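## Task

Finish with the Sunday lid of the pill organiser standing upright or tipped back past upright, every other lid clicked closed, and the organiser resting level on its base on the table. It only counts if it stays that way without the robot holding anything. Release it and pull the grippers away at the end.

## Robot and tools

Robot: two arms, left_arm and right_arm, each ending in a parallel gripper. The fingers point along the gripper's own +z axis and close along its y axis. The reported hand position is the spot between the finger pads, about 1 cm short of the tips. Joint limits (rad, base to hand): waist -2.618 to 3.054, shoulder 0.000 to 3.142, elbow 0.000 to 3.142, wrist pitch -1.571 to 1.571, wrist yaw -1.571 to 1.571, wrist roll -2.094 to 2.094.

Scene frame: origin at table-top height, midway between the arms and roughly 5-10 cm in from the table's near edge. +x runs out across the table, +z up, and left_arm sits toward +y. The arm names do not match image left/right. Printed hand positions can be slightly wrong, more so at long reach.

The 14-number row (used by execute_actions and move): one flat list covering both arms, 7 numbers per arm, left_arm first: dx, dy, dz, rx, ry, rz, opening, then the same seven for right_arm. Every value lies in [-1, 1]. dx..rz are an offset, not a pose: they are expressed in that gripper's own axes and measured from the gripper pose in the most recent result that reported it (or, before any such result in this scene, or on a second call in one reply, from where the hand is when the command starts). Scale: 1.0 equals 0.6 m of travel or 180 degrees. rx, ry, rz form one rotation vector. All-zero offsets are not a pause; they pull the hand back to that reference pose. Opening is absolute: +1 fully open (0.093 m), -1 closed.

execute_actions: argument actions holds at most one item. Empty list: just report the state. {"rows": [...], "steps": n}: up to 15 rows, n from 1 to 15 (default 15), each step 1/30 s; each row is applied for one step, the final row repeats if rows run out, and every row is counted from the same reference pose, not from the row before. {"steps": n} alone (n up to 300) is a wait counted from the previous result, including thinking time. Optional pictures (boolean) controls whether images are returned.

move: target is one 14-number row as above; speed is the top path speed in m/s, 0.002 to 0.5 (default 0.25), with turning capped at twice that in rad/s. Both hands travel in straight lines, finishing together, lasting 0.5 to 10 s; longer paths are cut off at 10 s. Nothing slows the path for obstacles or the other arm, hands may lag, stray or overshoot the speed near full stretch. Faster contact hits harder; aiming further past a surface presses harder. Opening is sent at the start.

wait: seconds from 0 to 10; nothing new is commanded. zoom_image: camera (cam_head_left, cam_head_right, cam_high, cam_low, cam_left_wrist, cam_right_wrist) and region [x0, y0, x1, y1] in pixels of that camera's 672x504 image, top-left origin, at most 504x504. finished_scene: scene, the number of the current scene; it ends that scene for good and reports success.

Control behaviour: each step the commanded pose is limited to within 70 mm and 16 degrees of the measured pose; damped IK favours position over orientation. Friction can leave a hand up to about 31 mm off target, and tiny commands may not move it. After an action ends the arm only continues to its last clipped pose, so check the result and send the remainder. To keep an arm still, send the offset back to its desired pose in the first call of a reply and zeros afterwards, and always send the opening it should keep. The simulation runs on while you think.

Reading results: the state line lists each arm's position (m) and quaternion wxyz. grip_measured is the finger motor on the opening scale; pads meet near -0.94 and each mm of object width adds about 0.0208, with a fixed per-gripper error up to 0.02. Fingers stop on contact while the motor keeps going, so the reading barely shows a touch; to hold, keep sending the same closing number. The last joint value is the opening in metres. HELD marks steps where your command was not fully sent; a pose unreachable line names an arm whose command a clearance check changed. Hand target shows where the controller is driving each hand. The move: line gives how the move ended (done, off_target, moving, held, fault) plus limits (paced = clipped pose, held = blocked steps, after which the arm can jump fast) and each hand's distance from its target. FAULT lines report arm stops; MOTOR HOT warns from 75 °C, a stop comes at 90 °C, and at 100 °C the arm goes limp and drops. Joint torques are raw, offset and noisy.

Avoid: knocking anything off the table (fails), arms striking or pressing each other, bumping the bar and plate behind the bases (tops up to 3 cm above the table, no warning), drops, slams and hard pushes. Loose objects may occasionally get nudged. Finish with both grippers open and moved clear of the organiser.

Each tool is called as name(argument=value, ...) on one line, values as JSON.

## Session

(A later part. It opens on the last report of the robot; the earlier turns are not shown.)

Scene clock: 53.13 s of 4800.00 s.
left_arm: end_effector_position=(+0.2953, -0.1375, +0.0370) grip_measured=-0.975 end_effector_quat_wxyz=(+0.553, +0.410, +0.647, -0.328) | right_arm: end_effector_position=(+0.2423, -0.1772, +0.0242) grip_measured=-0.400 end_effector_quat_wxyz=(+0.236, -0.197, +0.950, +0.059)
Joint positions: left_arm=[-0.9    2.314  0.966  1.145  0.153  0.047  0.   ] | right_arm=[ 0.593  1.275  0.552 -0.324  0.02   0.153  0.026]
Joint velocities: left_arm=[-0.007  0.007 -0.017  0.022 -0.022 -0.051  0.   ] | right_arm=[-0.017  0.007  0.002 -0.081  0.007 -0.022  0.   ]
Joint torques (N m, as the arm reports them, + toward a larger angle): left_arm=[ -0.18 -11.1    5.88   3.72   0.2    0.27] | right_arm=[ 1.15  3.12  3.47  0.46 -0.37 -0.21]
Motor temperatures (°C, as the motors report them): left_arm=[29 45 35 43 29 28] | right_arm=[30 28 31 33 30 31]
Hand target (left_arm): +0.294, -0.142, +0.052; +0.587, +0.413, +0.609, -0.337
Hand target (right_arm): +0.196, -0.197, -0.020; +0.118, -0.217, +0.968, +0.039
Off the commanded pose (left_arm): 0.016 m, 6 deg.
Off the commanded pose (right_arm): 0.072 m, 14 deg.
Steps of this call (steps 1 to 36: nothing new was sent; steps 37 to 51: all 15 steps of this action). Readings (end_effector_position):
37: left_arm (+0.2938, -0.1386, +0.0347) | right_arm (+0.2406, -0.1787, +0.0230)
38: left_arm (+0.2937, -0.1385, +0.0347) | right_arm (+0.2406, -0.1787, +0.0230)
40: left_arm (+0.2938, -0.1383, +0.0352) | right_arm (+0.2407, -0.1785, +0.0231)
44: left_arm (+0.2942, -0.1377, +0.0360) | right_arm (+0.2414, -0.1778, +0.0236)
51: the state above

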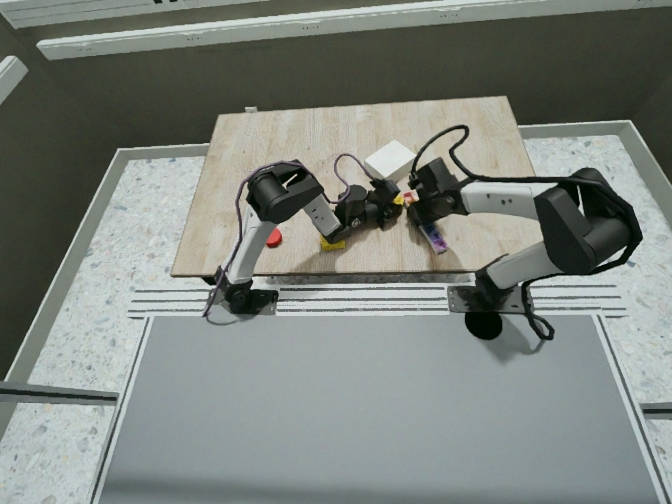

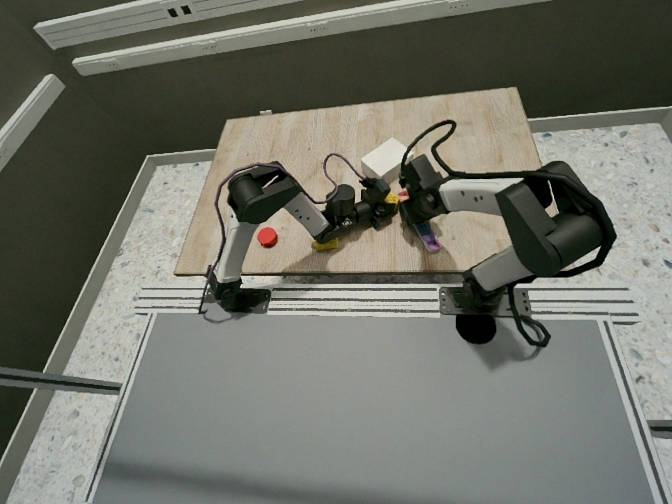

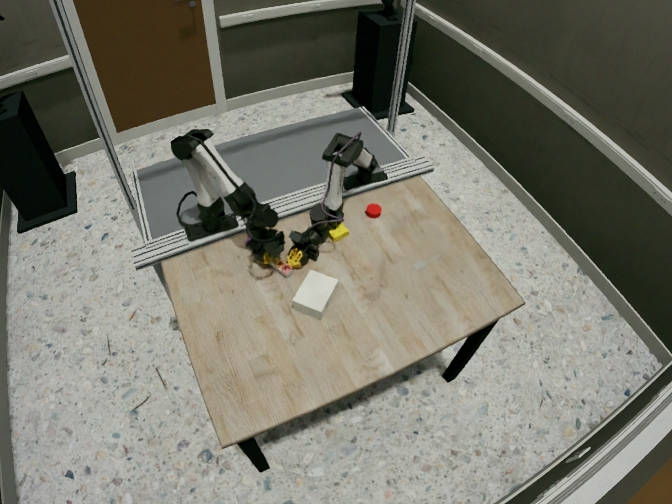

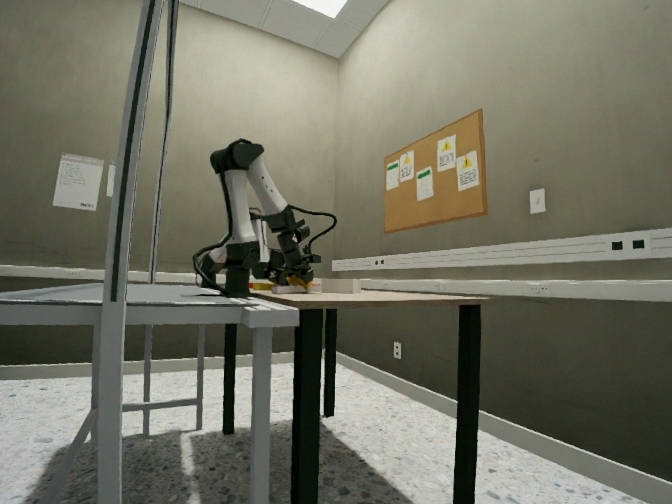

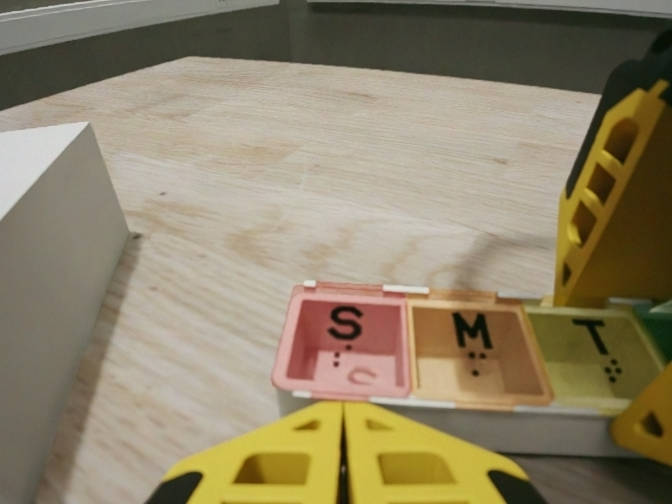

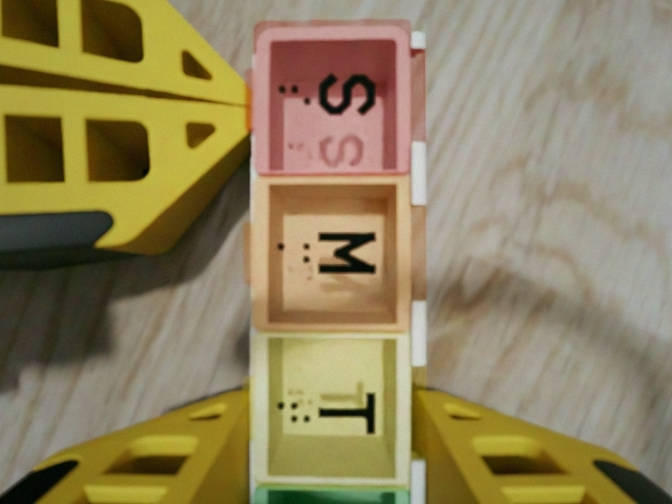

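execute_actions(actions=[{"rows":[[-0.02,0,0,0,-0.025,0.008,-1,0.1,0.005,0.03,-0.005,0.07,-0.008,-0.5],[-0.01,0,0,0,-0.015,0.008,-1,0.09,0.004,0.022,-0.004,0.063,-0.007,-0.5],[0,0,0,0,-0.003,0.008,-1,0.08,0.003,0.016,-0.003,0.056,-0.006,-0.5],[0.005,0,0,0,0.008,0.008,-1,0.065,0,0.012,0,0.047,-0.004,-0.5],[0.01,0,0,0,0.018,0.008,-1,0.05,0,0.008,0,0.037,0,-0.5],[0.014,0,0,0,0.028,0.008,-1,0.04,0,0.006,0,0.03,0,-0.5],[0.018,0,0,0,0.036,0.008,-1,0.03,0,0.004,0,0.022,0,-0.5],[0.02,0,0,0,0.042,0.008,-1,0.03,0,0.004,0,0.022,0,-0.5],[0.02,0,0,0,0.042,0.008,-1,0.02,0,0.002,0,0.015,0,-0.5],[0.02,0,0,0,0.042,0.008,-1,0.02,0,0.002,0,0.015,0,-0.5],[0.02,0,0,0,0.042,0.008,-1,0.01,0,0,0,0.008,0,-0.5],[0.02,0,0,0,0.042,0.008,-1,0.005,0,0,0,0.004,0,-0.5],[0.02,0,0,0,0.042,0.008,-1,0.005,0,0,0,0.004,0,0]],"steps":15}], pictures=false)

move(target=[0,0,0,0,0,0,-1,0.008,0,-0.008,0,0.11,0,0], speed=0.12)

zoom_image(camera="cam_high", region=[235, 190, 345, 290])

Scene clock: 55.27 s of 4800.00 s.
left_arm: end_effector_position=(+0.2938, -0.1336, +0.0301) grip_measured=-0.975 end_effector_quat_wxyz=(+0.525, +0.429, +0.669, -0.304) | right_arm: end_effector_position=(+0.2411, -0.1781, +0.0237) grip_measured=-0.014 end_effector_quat_wxyz=(+0.232, -0.196, +0.951, +0.058)
Joint positions: left_arm=[-0.9    2.261  0.966  0.999  0.147  0.077  0.   ] | right_arm=[ 0.593  1.275  0.554 -0.335  0.021  0.158  0.045]
Joint velocities: left_arm=[ 0.007 -0.027 -0.007 -0.007  0.022  0.007  0.   ] | right_arm=[ 0.012  0.007  0.017 -0.037  0.037 -0.037  0.024]
Joint torques (N m, as the arm reports them, + toward a larger angle): left_arm=[ -0.3  -13.72   7.56   2.06  -0.04   0.02] | right_arm=[ 0.66 -4.6   6.53  1.64  0.13 -0.05]
Motor temperatures (°C, as the motors report them): left_arm=[29 45 35 44 29 28] | right_arm=[30 28 31 33 30 31]
Hand target (left_arm): +0.294, -0.135, +0.025; +0.514, +0.438, +0.677, -0.294
Hand target (right_arm): +0.240, -0.178, +0.023; +0.230, -0.198, +0.951, +0.058
Off the commanded pose (left_arm): 0.005 m, 2 deg.
Off the commanded pose (right_arm): 0.001 m, 0 deg.
Steps of this call (steps 1 to 49: nothing new was sent; steps 50 to 64: all 15 steps of this action). Readings (end_effector_position):
50: left_arm (+0.2957, -0.1374, +0.0369) | right_arm (+0.2427, -0.1771, +0.0244)
51: left_arm (+0.2958, -0.1372, +0.0368) | right_arm (+0.2429, -0.1771, +0.0245)
53: left_arm (+0.2959, -0.1370, +0.0359) | right_arm (+0.2435, -0.1770, +0.0250)
57: left_arm (+0.2951, -0.1355, +0.0334) | right_arm (+0.2432, -0.1769, +0.0250)
64: the state above

Scene clock: 57.47 s of 4800.00 s.
left_arm: end_effector_position=(+0.2937, -0.1335, +0.0301) grip_measured=-0.975 end_effector_quat_wxyz=(+0.524, +0.431, +0.669, -0.302) | right_arm: end_effector_position=(+0.2338, -0.1787, +0.0288) grip_measured=-0.002 end_effector_quat_wxyz=(+0.077, -0.203, +0.976, +0.023)
Joint positions: left_arm=[-0.9    2.259  0.966  0.993  0.147  0.079  0.   ] | right_arm=[ 0.576  1.49   0.863 -0.747 -0.028  0.137  0.045]
Joint velocities: left_arm=[ 0.002 -0.007 -0.012  0.022  0.066 -0.037  0.   ] | right_arm=[-0.002 -0.007  0.012 -0.022  0.007 -0.051 -0.   ]
Joint torques (N m, as the arm reports them, + toward a larger angle): left_arm=[ -0.03 -13.33   6.03   2.65   0.03  -0.12] | right_arm=[-0.56 -5.05  7.27  0.76 -0.06 -0.11]
Motor temperatures (°C, as the motors report them): left_arm=[29 46 35 44 29 28] | right_arm=[30 28 31 33 30 31]
Hand target (left_arm): +0.294, -0.133, +0.030; +0.524, +0.431, +0.670, -0.302
Hand target (right_arm): +0.235, -0.181, +0.027; +0.066, -0.201, +0.977, +0.021
Off the commanded pose (left_arm): 0.000 m, 0 deg.
Off the commanded pose (right_arm): 0.004 m, 1 deg.
move: done

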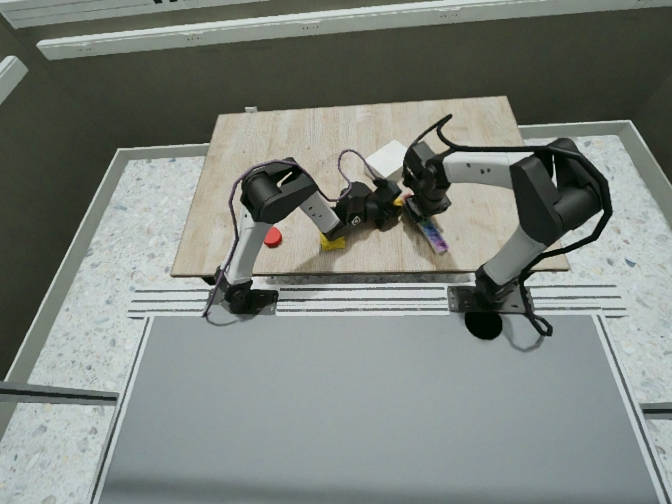

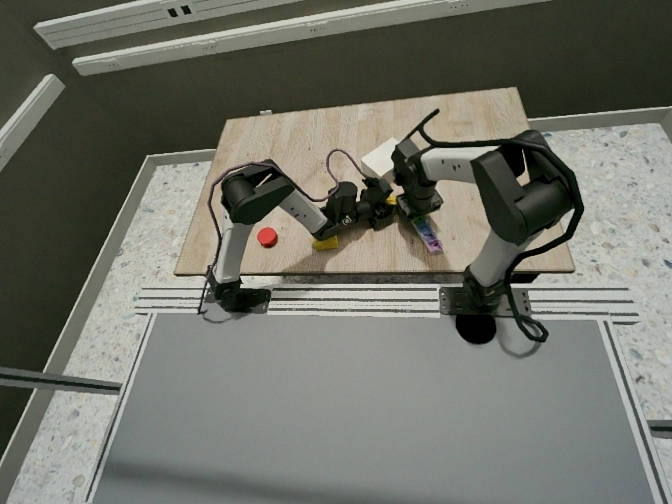

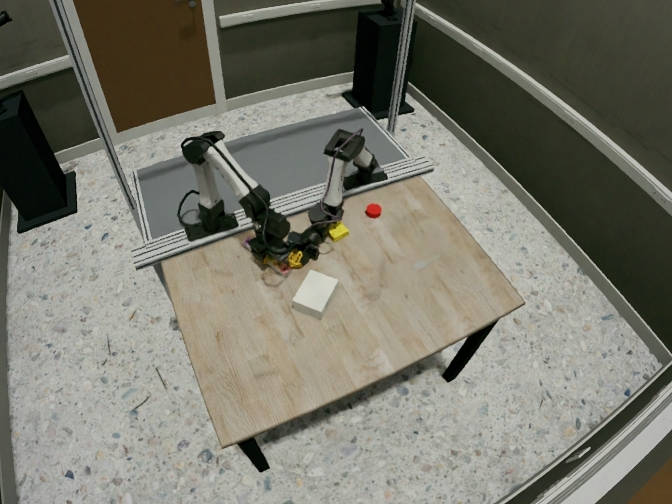

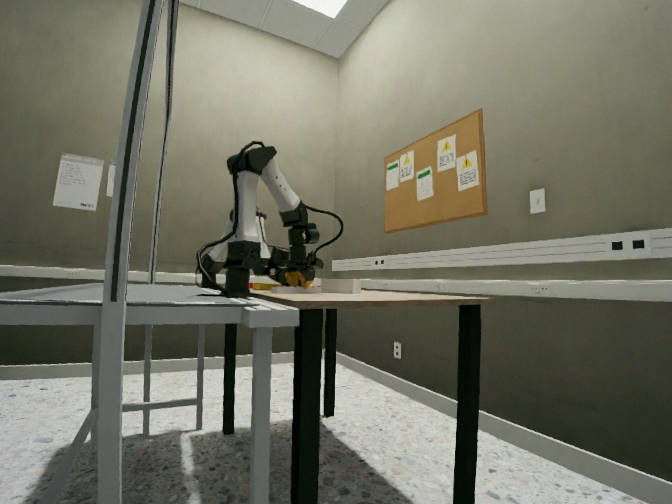

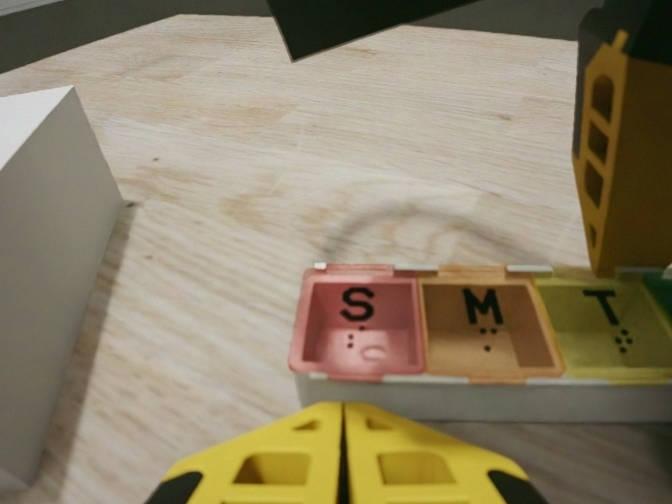

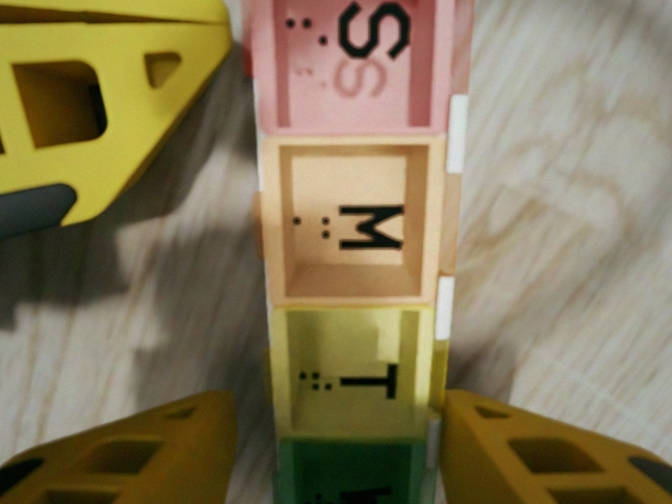

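Region (235, 190, 345, 290) of cam_high's 672x504 image, scaled by 4.582, with more detail than that image has; it fills the top 458 rows of this view, and the rest is white.

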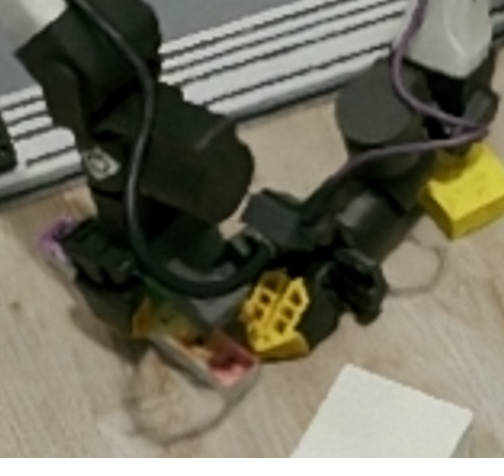

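execute_actions(actions=[{"rows":[[0.018,0,0,0,0.014,0,-1,0.004,0,0.008,0,0.004,0,0.05],[0.018,0,0,0,0.014,0,-1,0.008,0,0.016,0,0.008,0,0.05],[0.018,0,0,0,0.014,0,-1,0.012,0,0.024,0,0.01,0,0.05],[0.018,0,0,0,0.014,0,-1,0.012,0,0.024,0,0.01,0,0.05],[0.018,0,0,0,0.014,0,-1,0.012,0,0.024,0,0.01,0,0.05],[0.018,0,0,0,0.014,0,-1,0.012,0,0.024,0,0.01,0,0.05],[0.018,0,0,0,0.014,0,-1,0.012,0,0.024,0,0.01,0,0.05],[0.018,0,0,0,0.014,0,-1,0.012,0,0.024,0,0.01,0,-0.05],[0.018,0,0,0,0.014,0,-1,0.012,0,0.024,0,0.01,0,-0.15],[0.018,0,0,0,0.014,0,-1,0.012,0,0.024,0,0.01,0,-0.3],[0.018,0,0,0,0.014,0,-1,0.012,0,0.024,0,0.01,0,-0.5]],"steps":15}])

Scene clock: 59.13 s of 4800.00 s.
left_arm: end_effector_position=(+0.2937, -0.1335, +0.0301) grip_measured=-0.975 end_effector_quat_wxyz=(+0.524, +0.431, +0.669, -0.302) | right_arm: end_effector_position=(+0.2370, -0.1768, +0.0256) grip_measured=-0.411 end_effector_quat_wxyz=(+0.080, -0.203, +0.976, +0.024)
Joint positions: left_arm=[-0.9    2.259  0.966  0.993  0.147  0.079  0.   ] | right_arm=[ 0.576  1.506  0.863 -0.726 -0.029  0.137  0.025]
Joint velocities: left_arm=[-0.012  0.002 -0.022 -0.037 -0.007 -0.022  0.   ] | right_arm=[-0.002  0.002 -0.007 -0.022  0.007  0.037  0.   ]
Joint torques (N m, as the arm reports them, + toward a larger angle): left_arm=[ -0.24 -13.23   5.99   2.13   0.01  -0.12] | right_arm=[ 0.76 -5.21  4.49  1.06  0.07  0.01]
Motor temperatures (°C, as the motors report them): left_arm=[29 46 35 43 29 28] | right_arm=[30 28 31 33 30 31]
Hand target (left_arm): +0.293, -0.131, +0.020; +0.510, +0.437, +0.680, -0.293
Hand target (right_arm): +0.229, -0.181, +0.014; +0.062, -0.203, +0.977, +0.020
Off the commanded pose (left_arm): 0.011 m, 3 deg.
Off the commanded pose (right_arm): 0.015 m, 2 deg.
Steps of this call (steps 1 to 35: nothing new was sent; steps 36 to 50: all 15 steps of this action). Readings (end_effector_position):
36: left_arm (+0.2937, -0.1335, +0.0301) | right_arm (+0.2335, -0.1787, +0.0287)
37: left_arm (+0.2937, -0.1335, +0.0301) | right_arm (+0.2337, -0.1786, +0.0288)
39: left_arm (+0.2937, -0.1335, +0.0301) | right_arm (+0.2349, -0.1779, +0.0280)
43: left_arm (+0.2937, -0.1335, +0.0301) | right_arm (+0.2362, -0.1772, +0.0256)
50: the state above

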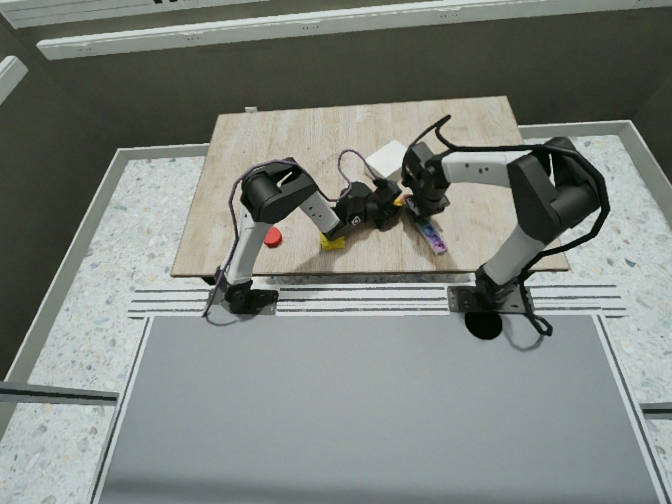

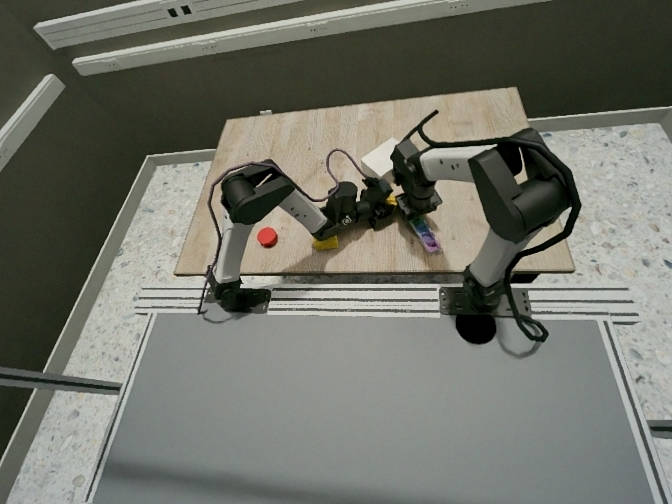

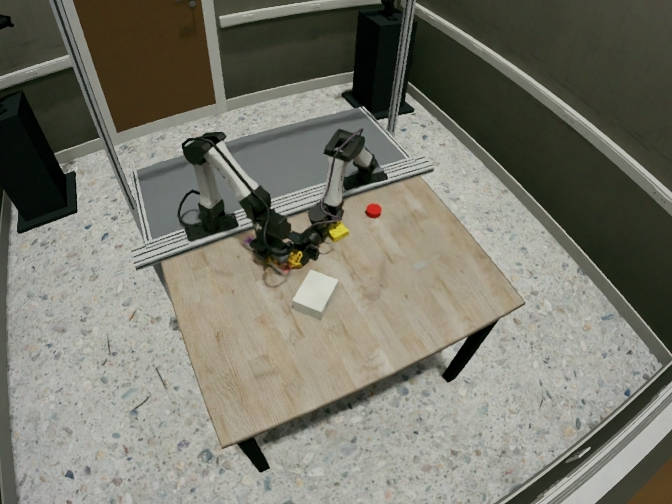

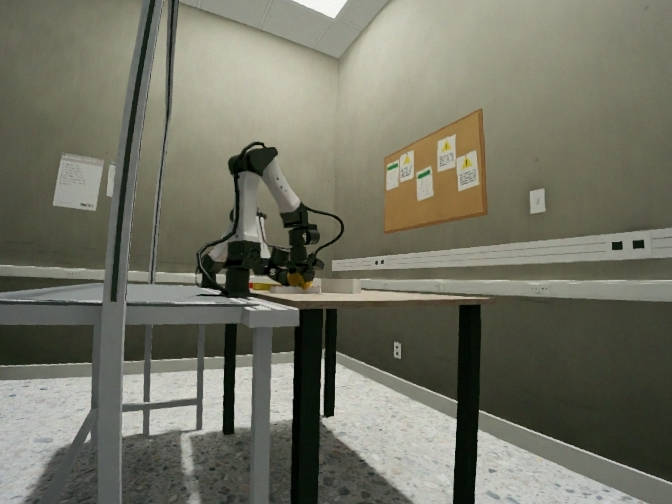

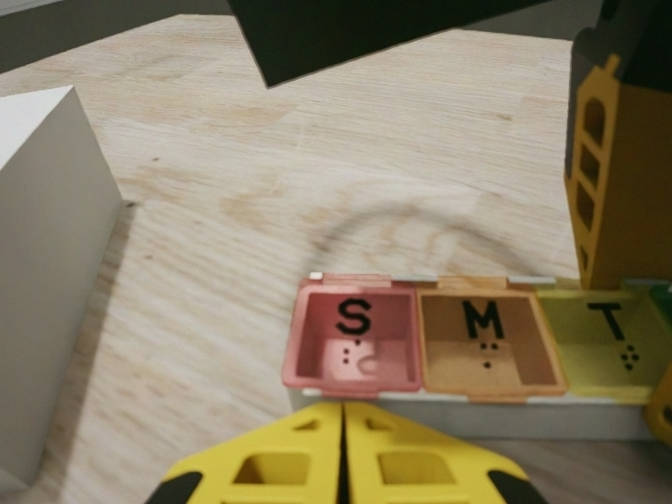

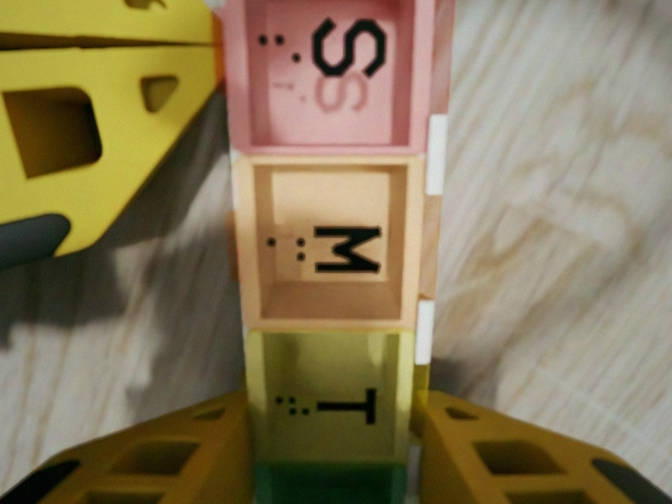

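execute_actions(actions=[{"rows":[[0,0,0,0,0,0,-1,0.03,0,0.02,0,0.022,-0.008,-0.5],[0,0,0,0,0,0,-1,0.045,-0.002,0.028,0.001,0.033,-0.008,-0.5],[-0.005,0,0,0,-0.007,0.002,-1,0.06,-0.003,0.037,0.002,0.044,-0.008,-0.5],[-0.01,0,0.001,0,-0.014,0.003,-1,0.075,-0.005,0.046,0.003,0.055,-0.008,-0.5],[-0.015,0,0.002,0,-0.021,0.005,-1,0.092,-0.006,0.056,0.004,0.067,-0.008,-0.5],[-0.02,0,0.003,0,-0.028,0.006,-1,0.092,-0.006,0.056,0.004,0.067,-0.008,-0.5],[-0.025,0,0.003,0,-0.035,0.007,-1,0.092,-0.006,0.056,0.004,0.067,-0.008,-0.5],[-0.03,0,0.003,0,-0.042,0.008,-1,0.092,-0.006,0.056,0.004,0.067,-0.008,-0.5],[-0.032,0,0.003,0,-0.049,0.009,-1,0.092,-0.006,0.056,0.004,0.067,-0.008,-0.5],[-0.035,0,0.003,0,-0.056,0.01,-1,0.092,-0.006,0.056,0.004,0.067,-0.008,-0.5]],"steps":15}], pictures=false)

wait(seconds=0.3)

Scene clock: 61.27 s of 4800.00 s.
left_arm: end_effector_position=(+0.2940, -0.1347, +0.0343) grip_measured=-0.975 end_effector_quat_wxyz=(+0.543, +0.420, +0.655, -0.317) | right_arm: end_effector_position=(+0.2352, -0.1781, +0.0240) grip_measured=-0.411 end_effector_quat_wxyz=(+0.075, -0.205, +0.976, +0.022)
Joint positions: left_arm=[-0.898  2.289  0.958  1.09   0.153  0.065  0.   ] | right_arm=[ 0.576  1.509  0.861 -0.732 -0.028  0.132  0.025]
Joint velocities: left_arm=[ 0.002  0.037 -0.042  0.183 -0.095 -0.037  0.   ] | right_arm=[-0.012  0.002  0.002  0.007  0.037 -0.066  0.   ]
Joint torques (N m, as the arm reports them, + toward a larger angle): left_arm=[ -0.22 -10.31   6.31   3.97   0.06   0.22] | right_arm=[ 1.29 -0.9   1.31  0.23 -0.1  -0.21]
Motor temperatures (°C, as the motors report them): left_arm=[29 46 35 43 29 28] | right_arm=[30 28 31 33 30 31]
Hand target (left_arm): +0.295, -0.139, +0.050; +0.583, +0.415, +0.617, -0.327
Hand target (right_arm): +0.194, -0.201, -0.009; -0.021, -0.215, +0.976, -0.005
Off the commanded pose (left_arm): 0.017 m, 7 deg.
Off the commanded pose (right_arm): 0.062 m, 12 deg.
Steps of this call (steps 1 to 49: nothing new was sent; steps 50 to 64: all 15 steps of this action). Readings (end_effector_position):
50: left_arm (+0.2937, -0.1335, +0.0301) | right_arm (+0.2370, -0.1767, +0.0256)
51: left_arm (+0.2937, -0.1335, +0.0301) | right_arm (+0.2363, -0.1771, +0.0247)
53: left_arm (+0.2938, -0.1337, +0.0313) | right_arm (+0.2359, -0.1774, +0.0240)
57: left_arm (+0.2940, -0.1346, +0.0322) | right_arm (+0.2355, -0.1777, +0.0237)
64: the state above

Scene clock: 61.57 s of 4800.00 s.
left_arm: end_effector_position=(+0.2942, -0.1344, +0.0348) grip_measured=-0.975 end_effector_quat_wxyz=(+0.545, +0.417, +0.654, -0.319) | right_arm: end_effector_position=(+0.2353, -0.1779, +0.0243) grip_measured=-0.411 end_effector_quat_wxyz=(+0.075, -0.205, +0.976, +0.022)
Joint positions: left_arm=[-0.898  2.292  0.955  1.103  0.153  0.059  0.   ] | right_arm=[ 0.576  1.509  0.862 -0.732 -0.028  0.132  0.025]
Joint velocities: left_arm=[ 0.007  0.007 -0.007 -0.007 -0.007 -0.081  0.   ] | right_arm=[ 0.002 -0.012  0.022 -0.066  0.007  0.037  0.   ]
Joint torques (N m, as the arm reports them, + toward a larger angle): left_arm=[ -0.15 -10.46   6.57   3.96   0.1    0.17] | right_arm=[ 1.16 -0.88  1.35  0.24 -0.05 -0.17]
Motor temperatures (°C, as the motors report them): left_arm=[29 46 35 43 29 28] | right_arm=[30 28 31 33 30 31]
Hand target (left_arm): +0.295, -0.139, +0.050; +0.583, +0.415, +0.617, -0.327
Hand target (right_arm): +0.194, -0.201, -0.009; -0.021, -0.215, +0.976, -0.005
Off the commanded pose (left_arm): 0.016 m, 7 deg.
Off the commanded pose (right_arm): 0.062 m, 12 deg.
Steps of this call (steps 1 to 9: nothing new was sent). Readings (end_effector_position):
1: left_arm (+0.2942, -0.1345, +0.0344) | right_arm (+0.2352, -0.1781, +0.0241)
2: left_arm (+0.2941, -0.1346, +0.0345) | right_arm (+0.2353, -0.1779, +0.0242)
4: left_arm (+0.2940, -0.1345, +0.0347) | right_arm (+0.2352, -0.1780, +0.0242)
8: left_arm (+0.2942, -0.1343, +0.0347) | right_arm (+0.2353, -0.1779, +0.0243)
9: the state above

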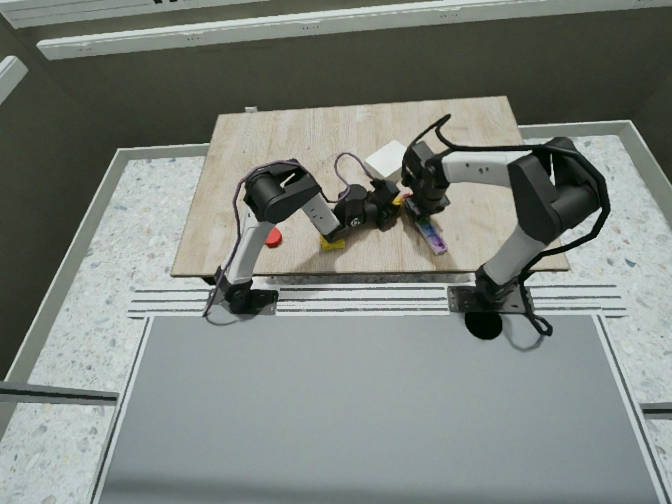

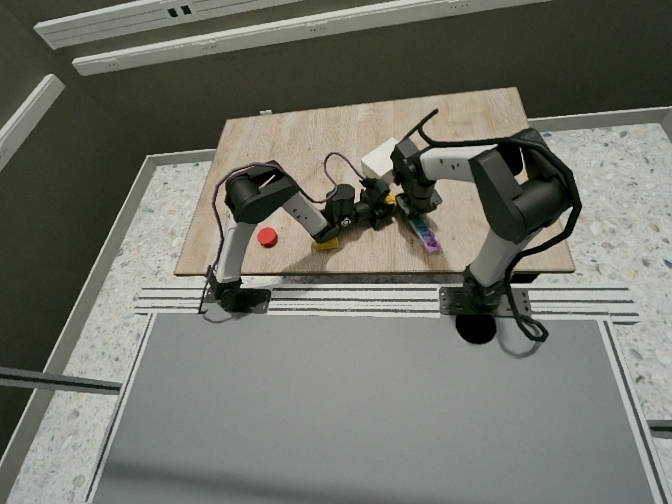

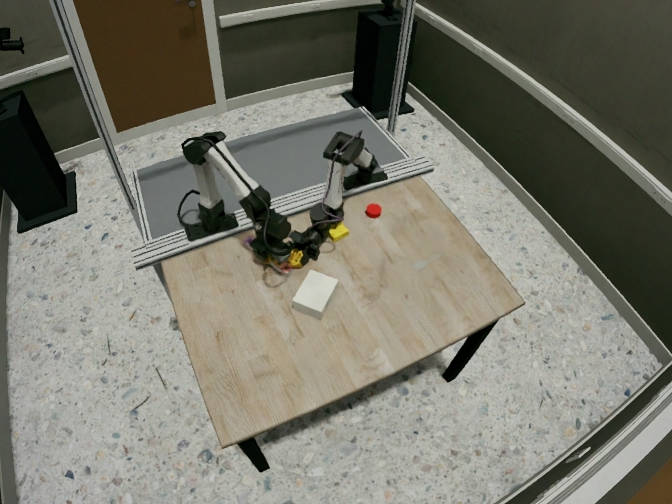

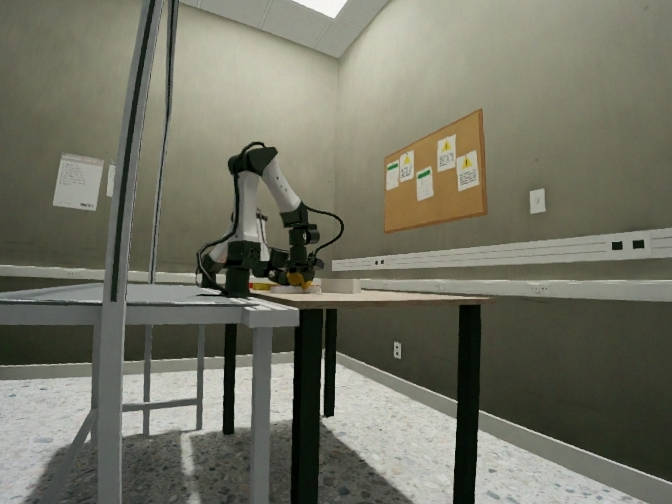

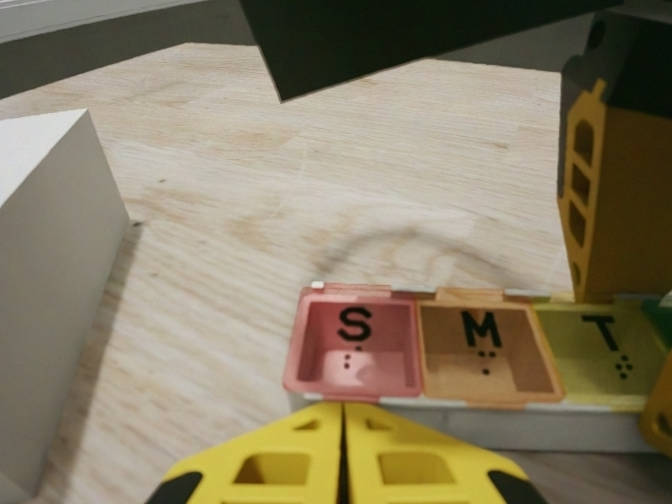

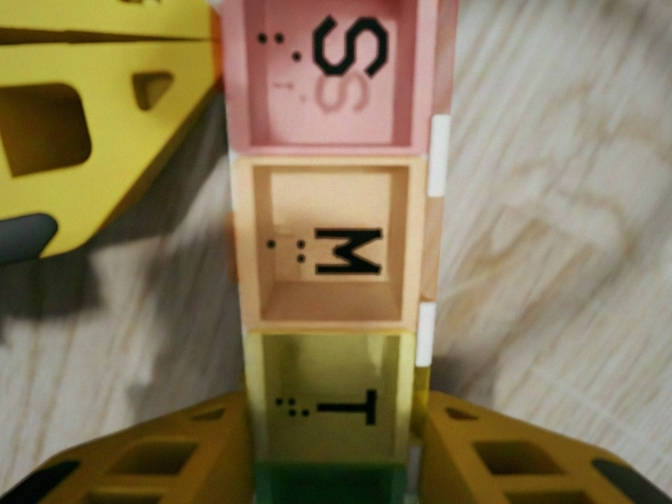

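execute_actions(actions=[{"rows":[[-0.028,0,0.002,0,-0.039,0.012,-1,0.09,-0.006,0.06,0.004,0.067,-0.008,-0.5],[-0.029,0,0.002,0,-0.041,0.012,-1,0.09,-0.006,0.066,0.004,0.069,-0.008,-0.5],[-0.03,0,0.002,0,-0.043,0.013,-1,0.09,-0.006,0.072,0.004,0.071,-0.008,-0.5],[-0.032,0,0.002,0,-0.046,0.014,-1,0.09,-0.006,0.074,0.004,0.072,-0.008,-0.5],[-0.034,0,0.002,0,-0.049,0.014,-1,0.09,-0.006,0.074,0.004,0.072,-0.008,-0.5],[-0.036,0,0.002,0,-0.052,0.015,-1,0.09,-0.006,0.074,0.004,0.072,-0.008,-0.5],[-0.038,0,0.002,0,-0.055,0.016,-1,0.09,-0.006,0.074,0.004,0.072,-0.008,-0.5]],"steps":15}])

Scene clock: 62.90 s of 4800.00 s.
left_arm: end_effector_position=(+0.2947, -0.1358, +0.0413) grip_measured=-0.975 end_effector_quat_wxyz=(+0.579, +0.410, +0.623, -0.329) | right_arm: end_effector_position=(+0.2356, -0.1783, +0.0227) grip_measured=-0.411 end_effector_quat_wxyz=(+0.073, -0.207, +0.975, +0.020)
Joint positions: left_arm=[-0.898  2.343  0.952  1.249  0.155  0.072  0.   ] | right_arm=[ 0.576  1.516  0.862 -0.731 -0.026  0.129  0.025]
Joint velocities: left_arm=[-0.002  0.002 -0.002  0.007 -0.051 -0.022  0.   ] | right_arm=[-0.002 -0.007  0.002 -0.051  0.037  0.022  0.001]
Joint torques (N m, as the arm reports them, + toward a larger angle): left_arm=[ -0.25 -11.63   6.63   3.49   0.09  -0.07] | right_arm=[ 0.87  1.89  1.3   0.33 -0.13 -0.25]
Motor temperatures (°C, as the motors report them): left_arm=[29 46 35 44 29 28] | right_arm=[30 28 31 33 30 31]
Hand target (left_arm): +0.296, -0.139, +0.057; +0.607, +0.405, +0.595, -0.338
Hand target (right_arm): +0.193, -0.202, -0.017; -0.033, -0.217, +0.976, -0.009
Off the commanded pose (left_arm): 0.016 m, 5 deg.
Off the commanded pose (right_arm): 0.069 m, 13 deg.
Steps of this call (steps 1 to 25: nothing new was sent; steps 26 to 40: all 15 steps of this action). Readings (end_effector_position):
26: left_arm (+0.2941, -0.1343, +0.0348) | right_arm (+0.2353, -0.1779, +0.0243)
27: left_arm (+0.2941, -0.1342, +0.0349) | right_arm (+0.2353, -0.1779, +0.0243)
29: left_arm (+0.2943, -0.1345, +0.0371) | right_arm (+0.2353, -0.1783, +0.0226)
33: left_arm (+0.2946, -0.1356, +0.0398) | right_arm (+0.2355, -0.1783, +0.0227)
40: the state above

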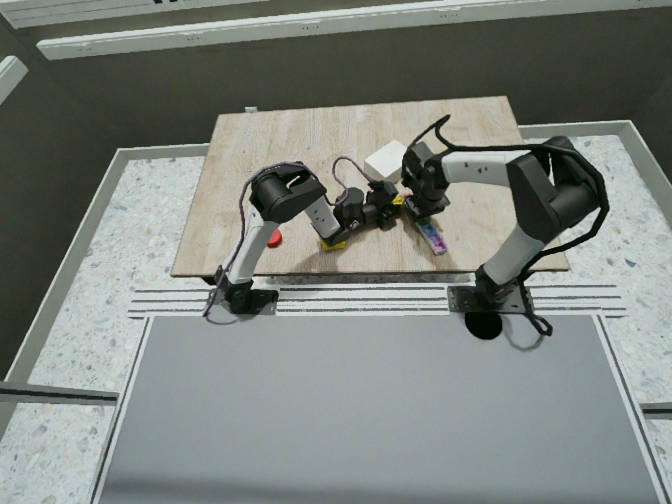

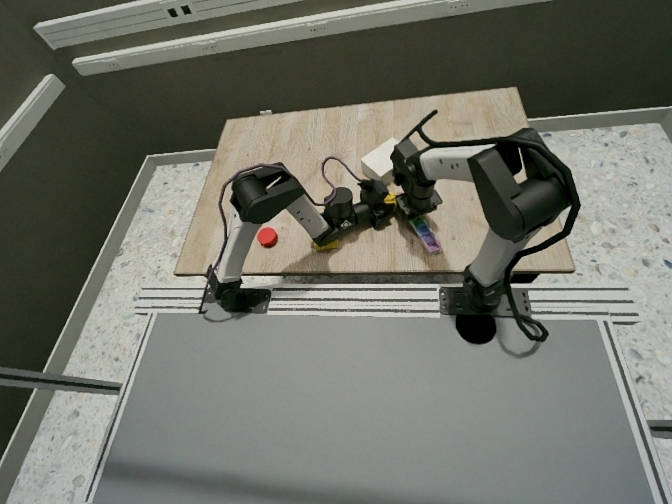

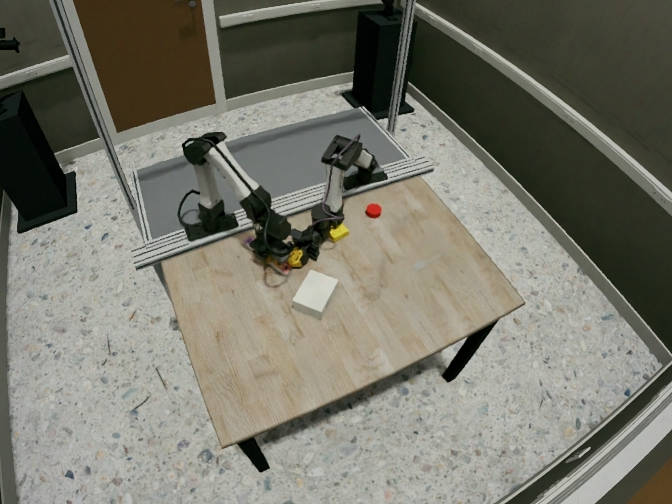

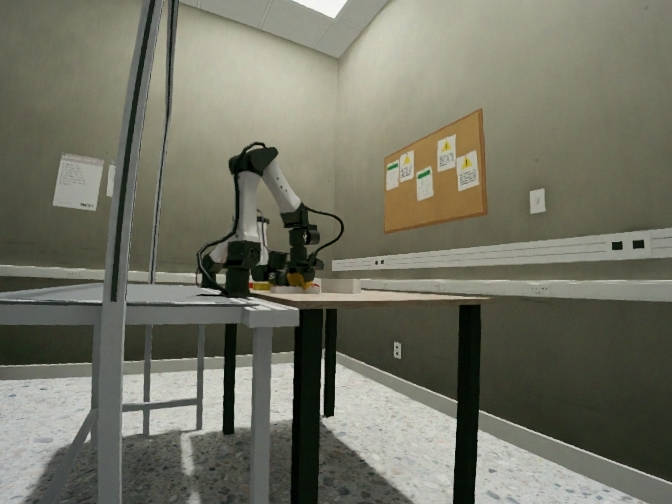

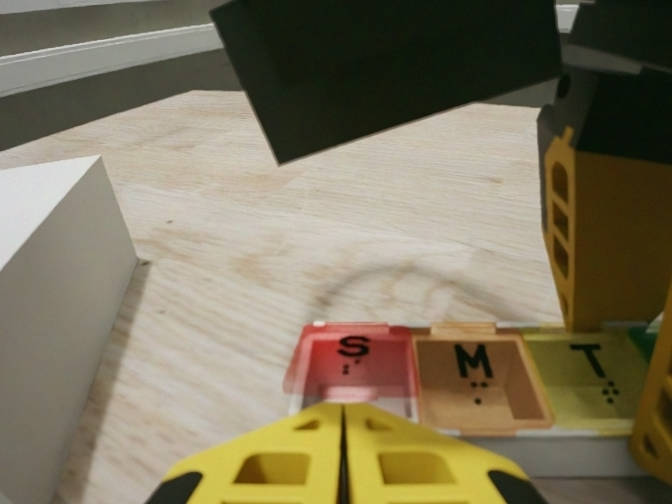

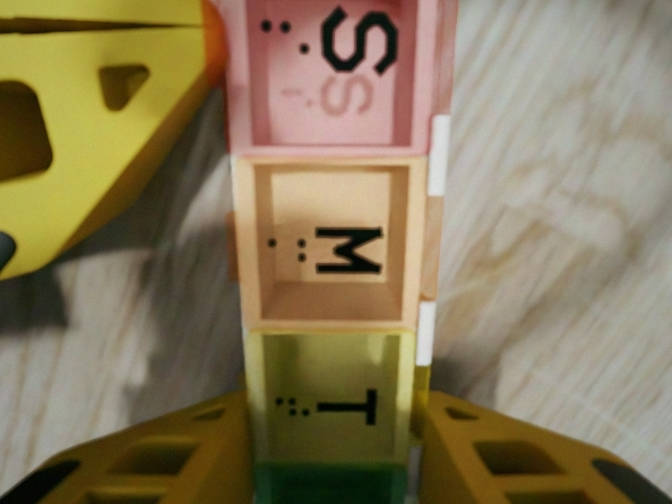

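execute_actions(actions=[{"rows":[[-0.02,0,0,0,-0.02,0,-1,0.075,-0.005,0.06,0.003,0.06,-0.006,-0.5],[-0.01,0,0,0,-0.01,0,-1,0.06,-0.004,0.048,0.003,0.048,-0.004,-0.5],[0,0,0,0,0,0,-1,0.045,-0.003,0.036,0.002,0.036,-0.002,-0.5],[0,0,0,0,0,0,-1,0.03,-0.002,0.024,0.001,0.024,0,-0.5],[0,0,0,0,0,0,-1,0.015,0,0.012,0,0.012,0,-0.5],[0,0,0,0,0,0,-1,0,0,0,0,0,0,-0.5],[0,0,0,0,0,0,-1,0,0,0,0,0,0,-0.5],[0,0,0,0,0,0,-1,0,0,0,0,0,0,-0.25],[0,0,0,0,0,0,-1,0,0,0,0,0,0,0.15]],"steps":14}], pictures=false)

move(target=[0,0,0,0,0,0,-1,0.11,0,-0.018,0,-0.11,0,0.15], speed=0.12)

zoom_image(camera="cam_high", region=[235, 190, 345, 290])

Scene clock: 65.03 s of 4800.00 s.
left_arm: end_effector_position=(+0.2948, -0.1357, +0.0409) grip_measured=-0.975 end_effector_quat_wxyz=(+0.578, +0.409, +0.624, -0.329) | right_arm: end_effector_position=(+0.2378, -0.1771, +0.0248) grip_measured=+0.148 end_effector_quat_wxyz=(+0.078, -0.205, +0.976, +0.021)
Joint positions: left_arm=[-0.898  2.344  0.952  1.248  0.155  0.07   0.   ] | right_arm=[ 0.576  1.514  0.868 -0.729 -0.025  0.133  0.052]
Joint velocities: left_arm=[ 0.002 -0.017  0.017 -0.007  0.037  0.007  0.   ] | right_arm=[-0.027  0.002 -0.012 -0.022  0.007  0.007  0.001]
Joint torques (N m, as the arm reports them, + toward a larger angle): left_arm=[  0.02 -13.44   5.54   2.68   0.04  -0.15] | right_arm=[ 0.76 -6.99  5.63  0.95  0.1  -0.03]
Motor temperatures (°C, as the motors report them): left_arm=[29 46 35 45 29 28] | right_arm=[30 28 31 32 30 31]
Hand target (left_arm): +0.295, -0.136, +0.041; +0.579, +0.410, +0.623, -0.329
Hand target (right_arm): +0.236, -0.178, +0.023; +0.073, -0.207, +0.975, +0.020
Off the commanded pose (left_arm): 0.000 m, 0 deg.
Off the commanded pose (right_arm): 0.003 m, 1 deg.
Steps of this call (steps 1 to 50: nothing new was sent; steps 51 to 64: all 14 steps of this action). Readings (end_effector_position):
51: left_arm (+0.2947, -0.1357, +0.0412) | right_arm (+0.2356, -0.1783, +0.0227)
52: left_arm (+0.2947, -0.1357, +0.0411) | right_arm (+0.2358, -0.1783, +0.0229)
54: left_arm (+0.2947, -0.1357, +0.0405) | right_arm (+0.2365, -0.1779, +0.0236)
58: left_arm (+0.2948, -0.1356, +0.0405) | right_arm (+0.2372, -0.1776, +0.0247)
64: the state above

Scene clock: 67.07 s of 4800.00 s.
left_arm: end_effector_position=(+0.2948, -0.1357, +0.0409) grip_measured=-0.975 end_effector_quat_wxyz=(+0.578, +0.409, +0.624, -0.329) | right_arm: end_effector_position=(+0.1790, -0.2037, +0.0223) grip_measured=+0.148 end_effector_quat_wxyz=(+0.235, -0.202, +0.949, +0.058)
Joint positions: left_arm=[-0.898  2.344  0.952  1.248  0.155  0.07   0.   ] | right_arm=[ 0.673  0.92   0.365 -0.497  0.058  0.213  0.052]
Joint velocities: left_arm=[-0.007 -0.017 -0.022 -0.007  0.007 -0.051  0.   ] | right_arm=[-0.017 -0.007 -0.007  0.007 -0.066  0.007 -0.001]
Joint torques (N m, as the arm reports them, + toward a larger angle): left_arm=[ -0.02 -13.53   5.34   2.65   0.    -0.19] | right_arm=[ 1.14 -3.82  5.79  1.77  0.25  0.09]
Motor temperatures (°C, as the motors report them): left_arm=[29 47 35 44 29 28] | right_arm=[30 28 31 33 30 31]
Hand target (left_arm): +0.295, -0.136, +0.041; +0.578, +0.409, +0.624, -0.329
Hand target (right_arm): +0.178, -0.205, +0.022; +0.243, -0.199, +0.948, +0.058
Off the commanded pose (left_arm): 0.000 m, 0 deg.
Off the commanded pose (right_arm): 0.004 m, 1 deg.
move: done

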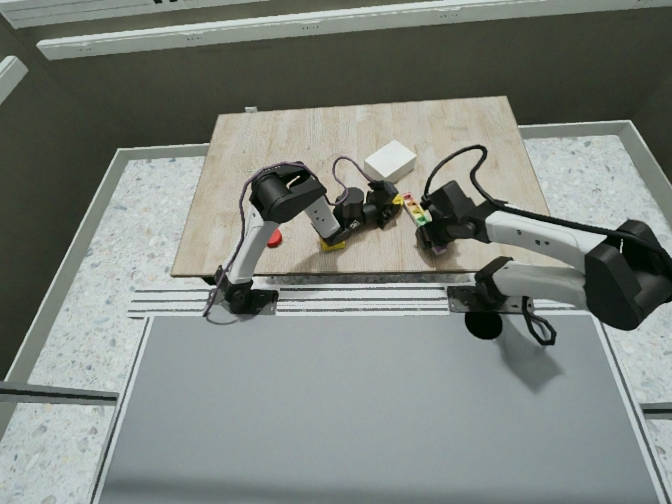

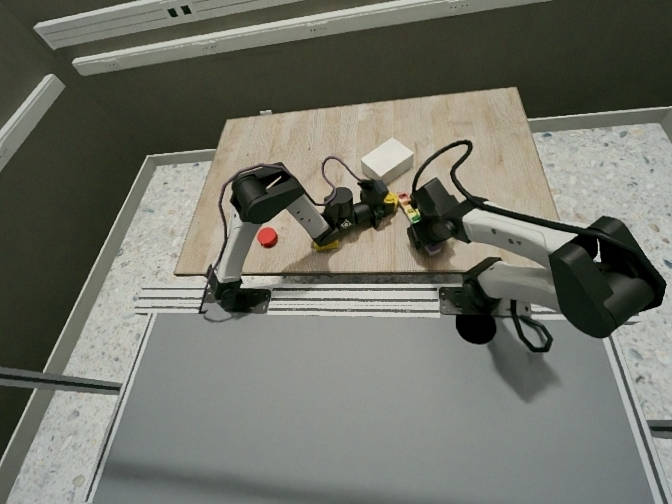

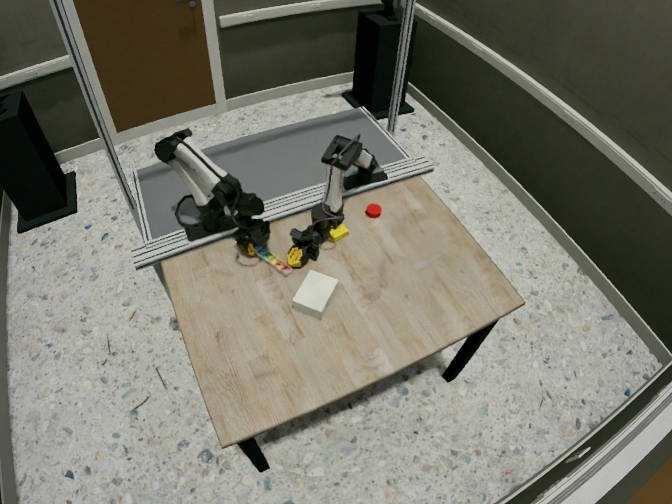

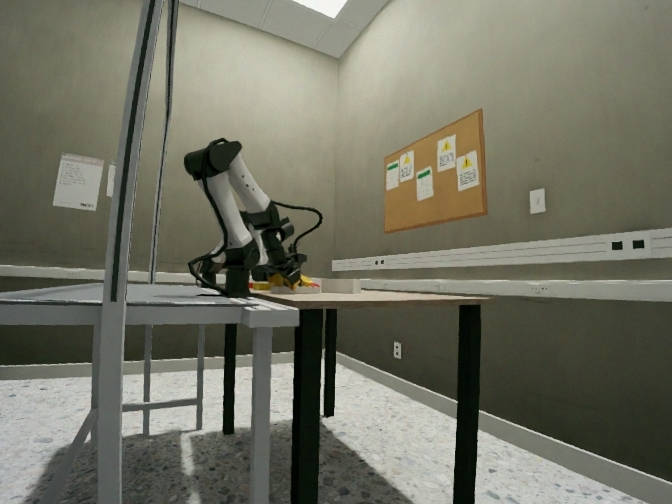

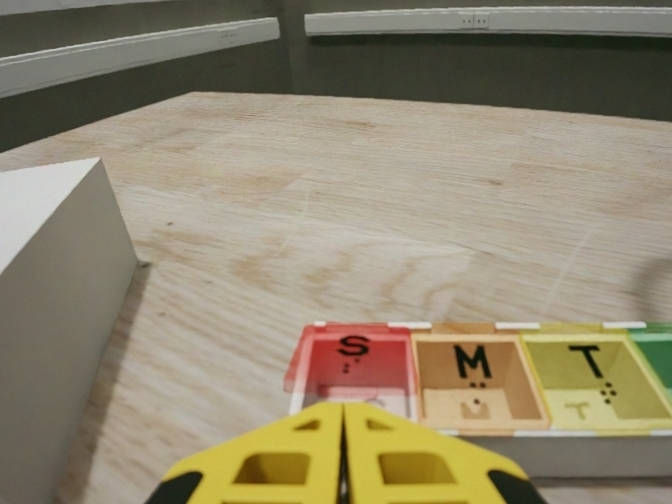

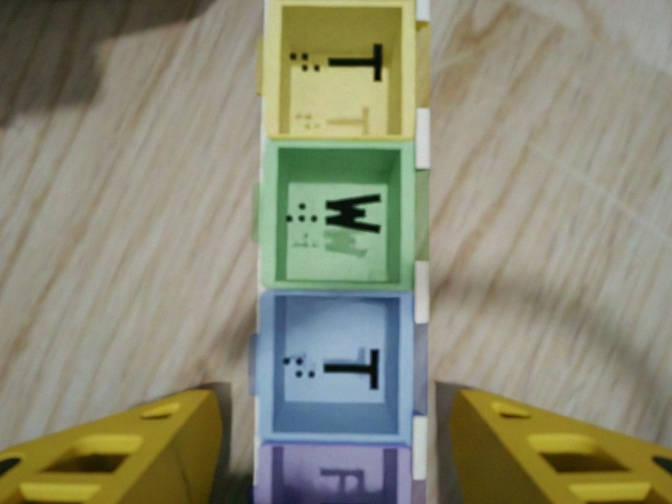

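Region (235, 190, 345, 290) of cam_high's 672x504 image, scaled by 4.582, with more detail than that image has; it fills the top 458 rows of this view, and the rest is white.

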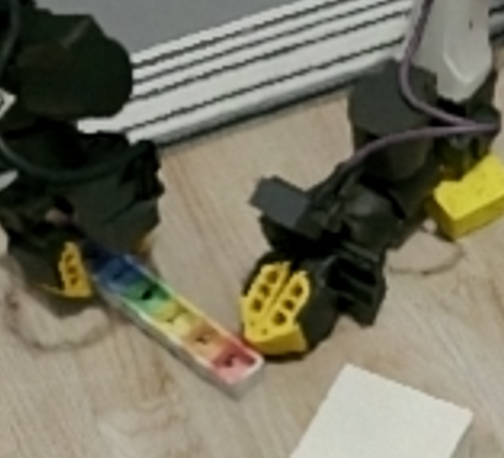

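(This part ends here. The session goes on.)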